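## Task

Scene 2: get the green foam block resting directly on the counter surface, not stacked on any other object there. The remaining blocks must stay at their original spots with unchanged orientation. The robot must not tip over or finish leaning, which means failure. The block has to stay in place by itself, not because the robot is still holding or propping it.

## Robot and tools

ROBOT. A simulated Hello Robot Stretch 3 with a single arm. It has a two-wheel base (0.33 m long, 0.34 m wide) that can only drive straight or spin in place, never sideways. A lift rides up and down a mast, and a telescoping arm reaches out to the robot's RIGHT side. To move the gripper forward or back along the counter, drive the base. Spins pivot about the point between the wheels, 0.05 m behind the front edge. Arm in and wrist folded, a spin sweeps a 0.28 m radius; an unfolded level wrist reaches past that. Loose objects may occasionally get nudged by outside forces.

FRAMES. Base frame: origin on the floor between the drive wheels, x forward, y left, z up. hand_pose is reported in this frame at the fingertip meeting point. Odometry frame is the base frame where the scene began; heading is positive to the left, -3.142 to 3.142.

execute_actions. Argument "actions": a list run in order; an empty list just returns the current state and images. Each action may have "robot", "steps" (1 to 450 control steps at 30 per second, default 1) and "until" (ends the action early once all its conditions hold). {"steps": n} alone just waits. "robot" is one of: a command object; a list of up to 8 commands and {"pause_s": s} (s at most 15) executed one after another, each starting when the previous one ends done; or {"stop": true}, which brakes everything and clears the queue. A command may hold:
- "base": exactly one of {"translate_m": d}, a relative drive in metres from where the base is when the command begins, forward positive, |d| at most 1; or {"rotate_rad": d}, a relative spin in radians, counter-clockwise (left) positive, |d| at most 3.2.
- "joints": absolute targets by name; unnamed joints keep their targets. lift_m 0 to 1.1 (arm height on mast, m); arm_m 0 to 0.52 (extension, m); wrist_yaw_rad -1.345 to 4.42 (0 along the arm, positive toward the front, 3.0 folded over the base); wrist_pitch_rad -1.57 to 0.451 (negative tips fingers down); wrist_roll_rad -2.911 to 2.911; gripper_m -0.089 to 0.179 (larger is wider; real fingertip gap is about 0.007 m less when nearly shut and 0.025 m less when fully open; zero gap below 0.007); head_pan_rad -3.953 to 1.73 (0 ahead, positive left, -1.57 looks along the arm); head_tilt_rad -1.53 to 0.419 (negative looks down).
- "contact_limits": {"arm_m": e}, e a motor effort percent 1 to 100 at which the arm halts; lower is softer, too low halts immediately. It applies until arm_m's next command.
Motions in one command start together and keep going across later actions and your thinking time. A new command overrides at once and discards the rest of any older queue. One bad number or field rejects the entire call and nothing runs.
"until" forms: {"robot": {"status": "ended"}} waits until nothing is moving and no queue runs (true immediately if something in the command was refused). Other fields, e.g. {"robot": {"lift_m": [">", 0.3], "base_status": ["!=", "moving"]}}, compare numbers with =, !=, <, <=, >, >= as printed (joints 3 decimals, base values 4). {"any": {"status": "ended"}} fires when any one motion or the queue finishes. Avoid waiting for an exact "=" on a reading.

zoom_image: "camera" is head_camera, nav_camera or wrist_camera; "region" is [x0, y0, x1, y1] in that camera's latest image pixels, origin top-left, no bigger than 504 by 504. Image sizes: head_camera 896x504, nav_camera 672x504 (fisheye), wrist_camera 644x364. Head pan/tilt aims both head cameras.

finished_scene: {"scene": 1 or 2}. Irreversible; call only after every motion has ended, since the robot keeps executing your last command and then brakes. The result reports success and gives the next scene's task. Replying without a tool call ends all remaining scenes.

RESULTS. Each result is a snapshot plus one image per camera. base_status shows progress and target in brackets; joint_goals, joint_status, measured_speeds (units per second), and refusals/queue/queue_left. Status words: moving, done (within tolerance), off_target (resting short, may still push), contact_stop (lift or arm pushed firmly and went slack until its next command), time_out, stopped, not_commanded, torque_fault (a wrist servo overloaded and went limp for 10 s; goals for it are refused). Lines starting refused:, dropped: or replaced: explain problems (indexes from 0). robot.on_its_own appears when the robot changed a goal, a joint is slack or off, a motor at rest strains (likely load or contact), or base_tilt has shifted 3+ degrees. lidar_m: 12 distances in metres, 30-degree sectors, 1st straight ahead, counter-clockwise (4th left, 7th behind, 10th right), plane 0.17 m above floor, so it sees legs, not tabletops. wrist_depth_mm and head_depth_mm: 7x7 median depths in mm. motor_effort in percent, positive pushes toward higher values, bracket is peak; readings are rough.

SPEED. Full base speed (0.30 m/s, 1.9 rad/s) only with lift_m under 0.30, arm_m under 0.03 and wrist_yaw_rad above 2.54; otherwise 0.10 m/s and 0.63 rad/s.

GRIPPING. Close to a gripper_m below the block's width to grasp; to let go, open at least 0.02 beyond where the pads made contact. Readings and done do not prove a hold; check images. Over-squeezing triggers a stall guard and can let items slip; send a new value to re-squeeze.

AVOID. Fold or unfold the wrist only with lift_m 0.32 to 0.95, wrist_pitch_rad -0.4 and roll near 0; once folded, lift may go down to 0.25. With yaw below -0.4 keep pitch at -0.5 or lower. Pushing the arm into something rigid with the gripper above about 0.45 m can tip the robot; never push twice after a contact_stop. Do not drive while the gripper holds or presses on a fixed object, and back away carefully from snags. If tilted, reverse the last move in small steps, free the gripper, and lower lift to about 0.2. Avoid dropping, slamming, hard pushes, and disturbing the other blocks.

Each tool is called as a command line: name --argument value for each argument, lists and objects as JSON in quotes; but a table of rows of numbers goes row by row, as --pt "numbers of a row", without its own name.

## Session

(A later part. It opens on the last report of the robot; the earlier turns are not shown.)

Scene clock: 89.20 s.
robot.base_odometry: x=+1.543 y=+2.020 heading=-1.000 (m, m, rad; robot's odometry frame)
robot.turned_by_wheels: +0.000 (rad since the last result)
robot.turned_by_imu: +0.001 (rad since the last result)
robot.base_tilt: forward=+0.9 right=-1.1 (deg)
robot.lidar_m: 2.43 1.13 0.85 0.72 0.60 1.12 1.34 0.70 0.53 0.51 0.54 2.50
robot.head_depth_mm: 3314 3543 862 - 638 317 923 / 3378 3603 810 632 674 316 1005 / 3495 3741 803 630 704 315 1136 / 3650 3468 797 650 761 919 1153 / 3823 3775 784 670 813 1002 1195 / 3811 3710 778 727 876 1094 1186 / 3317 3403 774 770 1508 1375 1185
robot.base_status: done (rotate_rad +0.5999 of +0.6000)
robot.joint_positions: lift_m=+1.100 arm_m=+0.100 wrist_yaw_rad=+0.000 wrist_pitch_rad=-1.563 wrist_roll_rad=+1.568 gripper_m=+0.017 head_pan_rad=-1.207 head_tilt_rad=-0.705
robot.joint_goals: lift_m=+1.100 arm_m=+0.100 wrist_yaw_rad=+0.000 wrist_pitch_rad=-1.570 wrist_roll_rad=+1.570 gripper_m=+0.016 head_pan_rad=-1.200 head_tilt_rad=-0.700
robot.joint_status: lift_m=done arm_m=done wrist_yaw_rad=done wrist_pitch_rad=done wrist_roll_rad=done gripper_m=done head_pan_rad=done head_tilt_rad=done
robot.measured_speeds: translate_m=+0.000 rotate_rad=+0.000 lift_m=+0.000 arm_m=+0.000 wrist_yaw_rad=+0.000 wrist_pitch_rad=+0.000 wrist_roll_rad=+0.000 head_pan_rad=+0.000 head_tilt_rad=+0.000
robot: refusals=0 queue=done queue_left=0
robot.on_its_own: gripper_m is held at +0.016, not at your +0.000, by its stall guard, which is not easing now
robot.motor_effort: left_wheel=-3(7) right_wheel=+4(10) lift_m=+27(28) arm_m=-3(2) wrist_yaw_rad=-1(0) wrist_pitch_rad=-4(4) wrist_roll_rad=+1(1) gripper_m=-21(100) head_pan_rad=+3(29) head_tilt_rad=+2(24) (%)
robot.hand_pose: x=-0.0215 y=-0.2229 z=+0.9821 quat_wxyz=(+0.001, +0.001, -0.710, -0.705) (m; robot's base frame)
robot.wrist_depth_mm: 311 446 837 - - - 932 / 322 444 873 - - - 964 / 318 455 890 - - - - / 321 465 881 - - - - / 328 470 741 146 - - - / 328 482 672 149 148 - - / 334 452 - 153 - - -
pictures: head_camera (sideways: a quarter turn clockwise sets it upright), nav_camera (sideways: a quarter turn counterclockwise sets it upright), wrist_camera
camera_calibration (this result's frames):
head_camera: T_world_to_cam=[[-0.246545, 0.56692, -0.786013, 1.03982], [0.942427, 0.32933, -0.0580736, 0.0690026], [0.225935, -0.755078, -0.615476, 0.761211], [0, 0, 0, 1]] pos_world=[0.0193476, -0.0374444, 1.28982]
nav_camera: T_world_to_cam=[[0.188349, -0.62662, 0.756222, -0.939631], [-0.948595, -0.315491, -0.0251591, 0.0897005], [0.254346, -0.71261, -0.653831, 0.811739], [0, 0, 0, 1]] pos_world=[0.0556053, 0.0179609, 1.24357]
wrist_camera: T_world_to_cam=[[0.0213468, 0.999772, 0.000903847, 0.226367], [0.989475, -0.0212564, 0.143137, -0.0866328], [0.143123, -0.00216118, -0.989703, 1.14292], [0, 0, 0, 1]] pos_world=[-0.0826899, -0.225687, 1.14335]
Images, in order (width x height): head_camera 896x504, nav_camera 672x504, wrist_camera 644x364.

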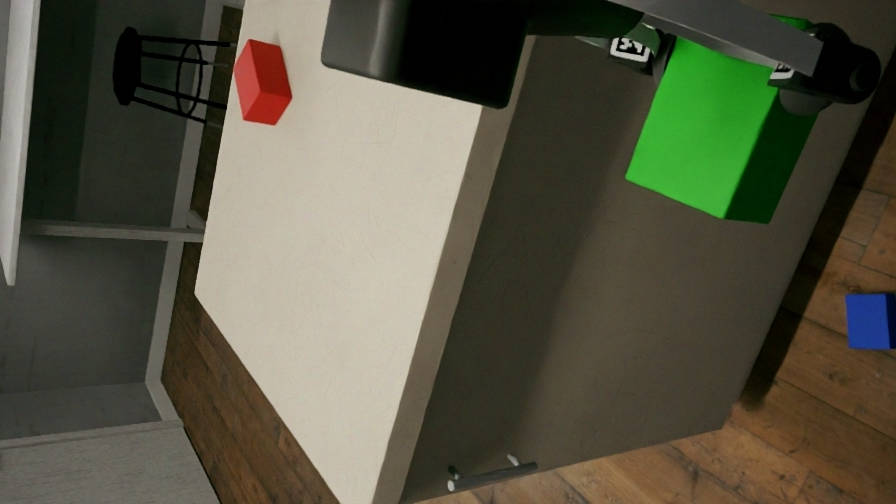

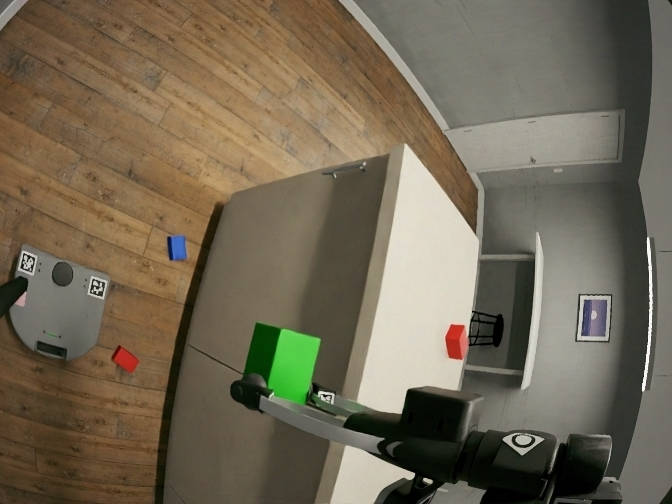

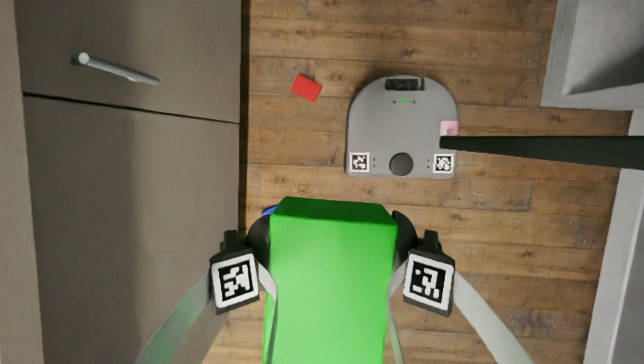

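execute_actions --actions '[{"robot":{"joints":{"arm_m":0.52}},"steps":450,"until":{"robot":{"status":"ended"}}}]'

Scene clock: 93.97 s.
robot.base_odometry: x=+1.543 y=+2.020 heading=-1.000 (m, m, rad; robot's odometry frame)
robot.turned_by_wheels: +0.000 (rad since the last result)
robot.turned_by_imu: +0.000 (rad since the last result)
robot.base_tilt: forward=+0.9 right=-1.1 (deg)
robot.lidar_m: 2.43 1.13 0.85 0.72 0.60 1.12 1.34 0.70 0.53 0.51 0.54 2.50
robot.head_depth_mm: 3274 3544 652 616 637 742 902 / 3387 3599 803 613 675 795 975 / 3556 3782 797 627 716 855 1134 / 3625 3478 796 648 761 922 1154 / 3827 3809 784 669 813 1002 1188 / 3806 3775 779 728 870 1089 1184 / 3317 3378 773 771 1510 1368 1185
robot.base_status: done (rotate_rad +0.5999 of +0.6000)
robot.joint_positions: lift_m=+1.100 arm_m=+0.518 wrist_yaw_rad=+0.000 wrist_pitch_rad=-1.563 wrist_roll_rad=+1.568 gripper_m=+0.017 head_pan_rad=-1.207 head_tilt_rad=-0.705
robot.joint_goals: lift_m=+1.100 arm_m=+0.520 wrist_yaw_rad=+0.000 wrist_pitch_rad=-1.570 wrist_roll_rad=+1.570 gripper_m=+0.016 head_pan_rad=-1.200 head_tilt_rad=-0.700
robot.joint_status: lift_m=done arm_m=done wrist_yaw_rad=done wrist_pitch_rad=done wrist_roll_rad=done gripper_m=done head_pan_rad=done head_tilt_rad=done
robot.measured_speeds: translate_m=+0.000 rotate_rad=+0.000 lift_m=+0.000 arm_m=+0.000 wrist_yaw_rad=+0.000 wrist_pitch_rad=+0.000 wrist_roll_rad=+0.000 head_pan_rad=+0.000 head_tilt_rad=+0.000
robot: refusals=0 queue=done queue_left=0
robot.on_its_own: gripper_m is held at +0.016, not at your +0.000, by its stall guard, which is not easing now
robot.motor_effort: left_wheel=-4(3) right_wheel=+4(4) lift_m=+26(26) arm_m=+2(3) wrist_yaw_rad=+1(0) wrist_pitch_rad=-4(4) wrist_roll_rad=+1(1) gripper_m=-21(21) head_pan_rad=+3(3) head_tilt_rad=+3(1) (%)
robot.hand_pose: x=-0.0215 y=-0.6408 z=+0.9821 quat_wxyz=(+0.001, +0.001, -0.710, -0.705) (m; robot's base frame)
robot.wrist_depth_mm: 219 217 217 213 214 211 - / 223 223 221 219 218 218 - / 229 228 225 224 224 222 - / 235 234 231 229 230 229 - / 242 239 238 145 231 235 - / 247 244 240 148 149 242 - / 251 251 248 152 246 - -
pictures: head_camera (sideways: a quarter turn clockwise sets it upright), nav_camera (sideways: a quarter turn counterclockwise sets it upright), wrist_camera
camera_calibration (this result's frames):
head_camera: T_world_to_cam=[[-0.246535, 0.56688, -0.786046, 1.03986], [0.942426, 0.329335, -0.0580721, 0.0690007], [0.225953, -0.755106, -0.615435, 0.761158], [0, 0, 0, 1]] pos_world=[0.0193482, -0.0374449, 1.28983]
nav_camera: T_world_to_cam=[[0.18834, -0.626582, 0.756256, -0.939676], [-0.948592, -0.3155, -0.0251613, 0.0897034], [0.254364, -0.71264, -0.653791, 0.811687], [0, 0, 0, 1]] pos_world=[0.0556063, 0.0179585, 1.24357]
wrist_camera: T_world_to_cam=[[0.0217095, 0.999764, 0.000904069, 0.644213], [0.989467, -0.0216153, 0.143138, -0.0957517], [0.143124, -0.00221291, -0.989702, 1.14198], [0, 0, 0, 1]] pos_world=[-0.0826878, -0.643604, 1.14335]
Images, in order (width x height): head_camera 896x504, nav_camera 672x504, wrist_camera 644x364.

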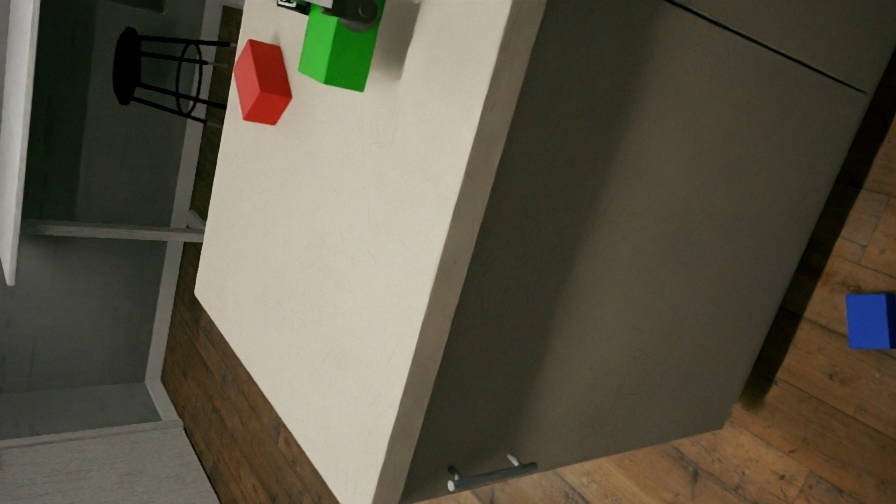

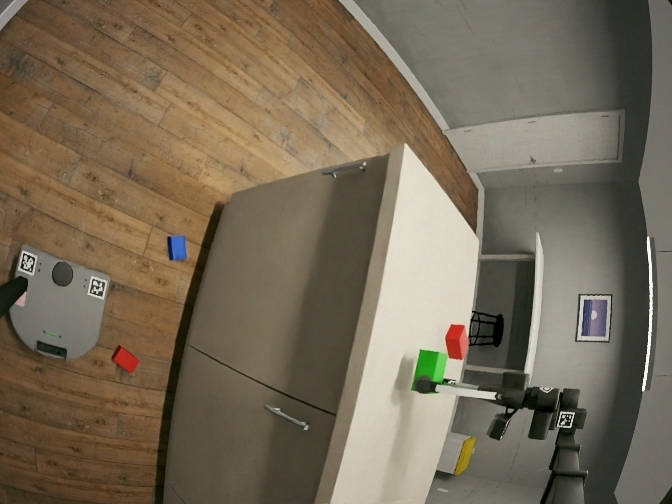

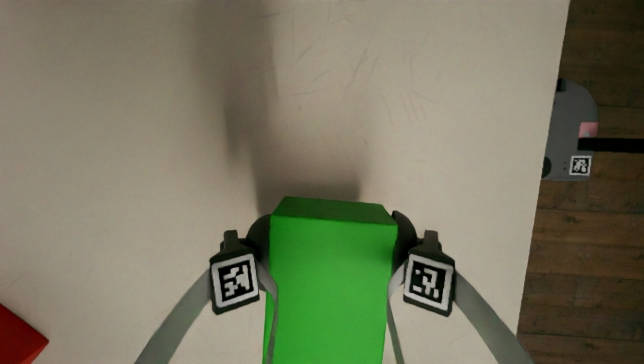

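execute_actions --actions '[{"robot":[{"joints":{"lift_m":1.057}},{"joints":{"gripper_m":0.08}},{"pause_s":0.5},{"joints":{"lift_m":1.1}}],"steps":450,"until":{"robot":{"status":"ended"}}}]'

Scene clock: 98.83 s.
robot.base_odometry: x=+1.543 y=+2.020 heading=-1.000 (m, m, rad; robot's odometry frame)
robot.turned_by_wheels: +0.000 (rad since the last result)
robot.turned_by_imu: +0.000 (rad since the last result)
robot.base_tilt: forward=+0.9 right=-1.0 (deg)
robot.lidar_m: 2.43 1.13 0.85 0.72 0.60 1.12 1.34 0.70 0.53 0.51 0.54 2.50
robot.head_depth_mm: 3285 3558 832 616 635 747 902 / 3347 3704 805 610 673 799 975 / 3532 3802 797 629 716 853 1138 / 3666 3468 793 647 760 926 1152 / 3741 3704 786 670 813 998 1196 / 3795 3791 779 732 871 1094 1187 / 3301 3473 777 772 1505 1374 1189
robot.base_status: done (rotate_rad +0.5999 of +0.6000)
robot.joint_positions: lift_m=+1.100 arm_m=+0.518 wrist_yaw_rad=+0.000 wrist_pitch_rad=-1.565 wrist_roll_rad=+1.568 gripper_m=+0.080 head_pan_rad=-1.207 head_tilt_rad=-0.705
robot.joint_goals: lift_m=+1.100 arm_m=+0.520 wrist_yaw_rad=+0.000 wrist_pitch_rad=-1.570 wrist_roll_rad=+1.570 gripper_m=+0.080 head_pan_rad=-1.200 head_tilt_rad=-0.700
robot.joint_status: lift_m=done arm_m=done wrist_yaw_rad=done wrist_pitch_rad=done wrist_roll_rad=done gripper_m=done head_pan_rad=done head_tilt_rad=done
robot.measured_speeds: translate_m=+0.000 rotate_rad=+0.000 lift_m=+0.000 arm_m=+0.000 wrist_yaw_rad=+0.000 wrist_pitch_rad=+0.000 wrist_roll_rad=+0.000 head_pan_rad=+0.000 head_tilt_rad=+0.000
robot: refusals=0 queue=done queue_left=0
robot.motor_effort: left_wheel=-3(4) right_wheel=+4(4) lift_m=+26(28) arm_m=+2(2) wrist_yaw_rad=-1(1) wrist_pitch_rad=-3(4) wrist_roll_rad=+1(1) gripper_m=+0(81) head_pan_rad=+3(4) head_tilt_rad=+1(2) (%)
robot.hand_pose: x=-0.0215 y=-0.6403 z=+0.9822 quat_wxyz=(+0.001, +0.001, -0.709, -0.705) (m; robot's base frame)
robot.wrist_depth_mm: 218 216 217 213 214 211 - / 224 221 221 218 218 218 - / 228 228 225 226 222 222 - / 234 233 230 228 228 229 - / 241 238 235 189 233 234 - / 248 246 244 195 241 242 - / 251 252 250 249 245 248 -
pictures: head_camera (sideways: a quarter turn clockwise sets it upright), nav_camera (sideways: a quarter turn counterclockwise sets it upright), wrist_camera
camera_calibration (this result's frames):
head_camera: T_world_to_cam=[[-0.246535, 0.56688, -0.786046, 1.03986], [0.942426, 0.329335, -0.0580721, 0.0690007], [0.225953, -0.755106, -0.615435, 0.761157], [0, 0, 0, 1]] pos_world=[0.0193481, -0.0374449, 1.28983]
nav_camera: T_world_to_cam=[[0.18834, -0.626581, 0.756256, -0.939676], [-0.948592, -0.3155, -0.0251614, 0.0897034], [0.254364, -0.71264, -0.653791, 0.811687], [0, 0, 0, 1]] pos_world=[0.0556063, 0.0179585, 1.24357]
wrist_camera: T_world_to_cam=[[0.0217105, 0.99976, 0.00282586, 0.641832], [0.989467, -0.0218914, 0.143096, -0.0958852], [0.143124, -0.000310594, -0.989705, 1.14327], [0, 0, 0, 1]] pos_world=[-0.0826878, -0.643422, 1.1434]
Images, in order (width x height): head_camera 896x504, nav_camera 672x504, wrist_camera 644x364.

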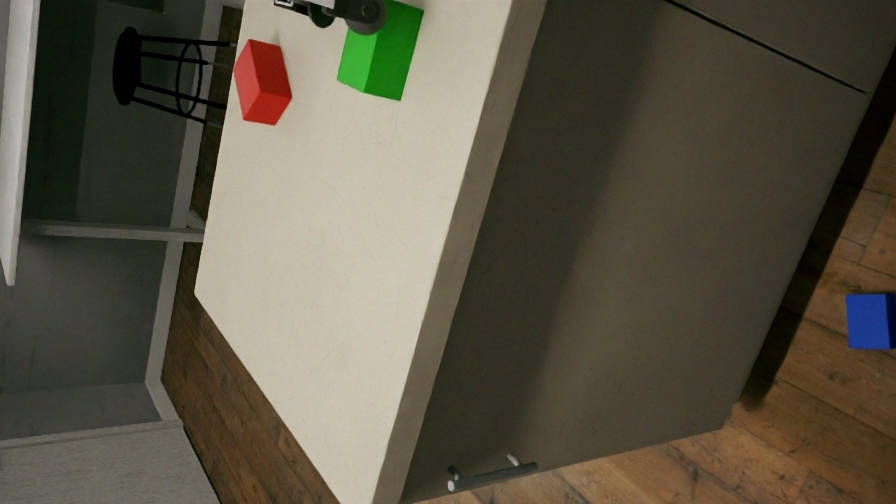

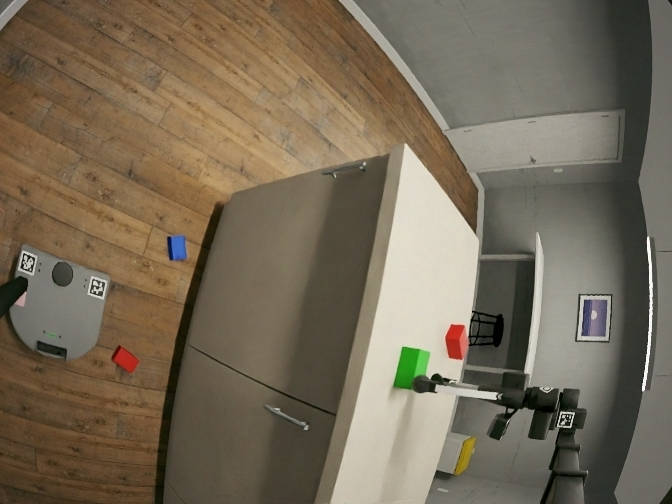

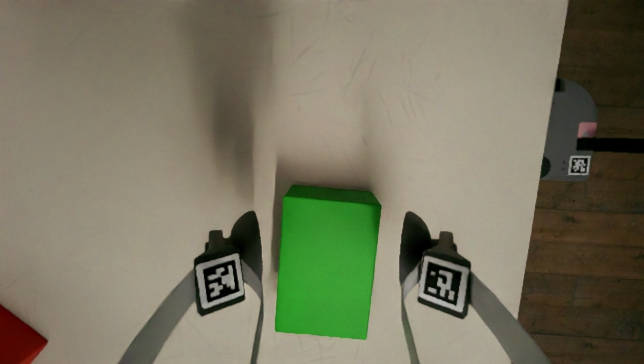

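finished_scene --scene 2

The scene is finished: the task was done.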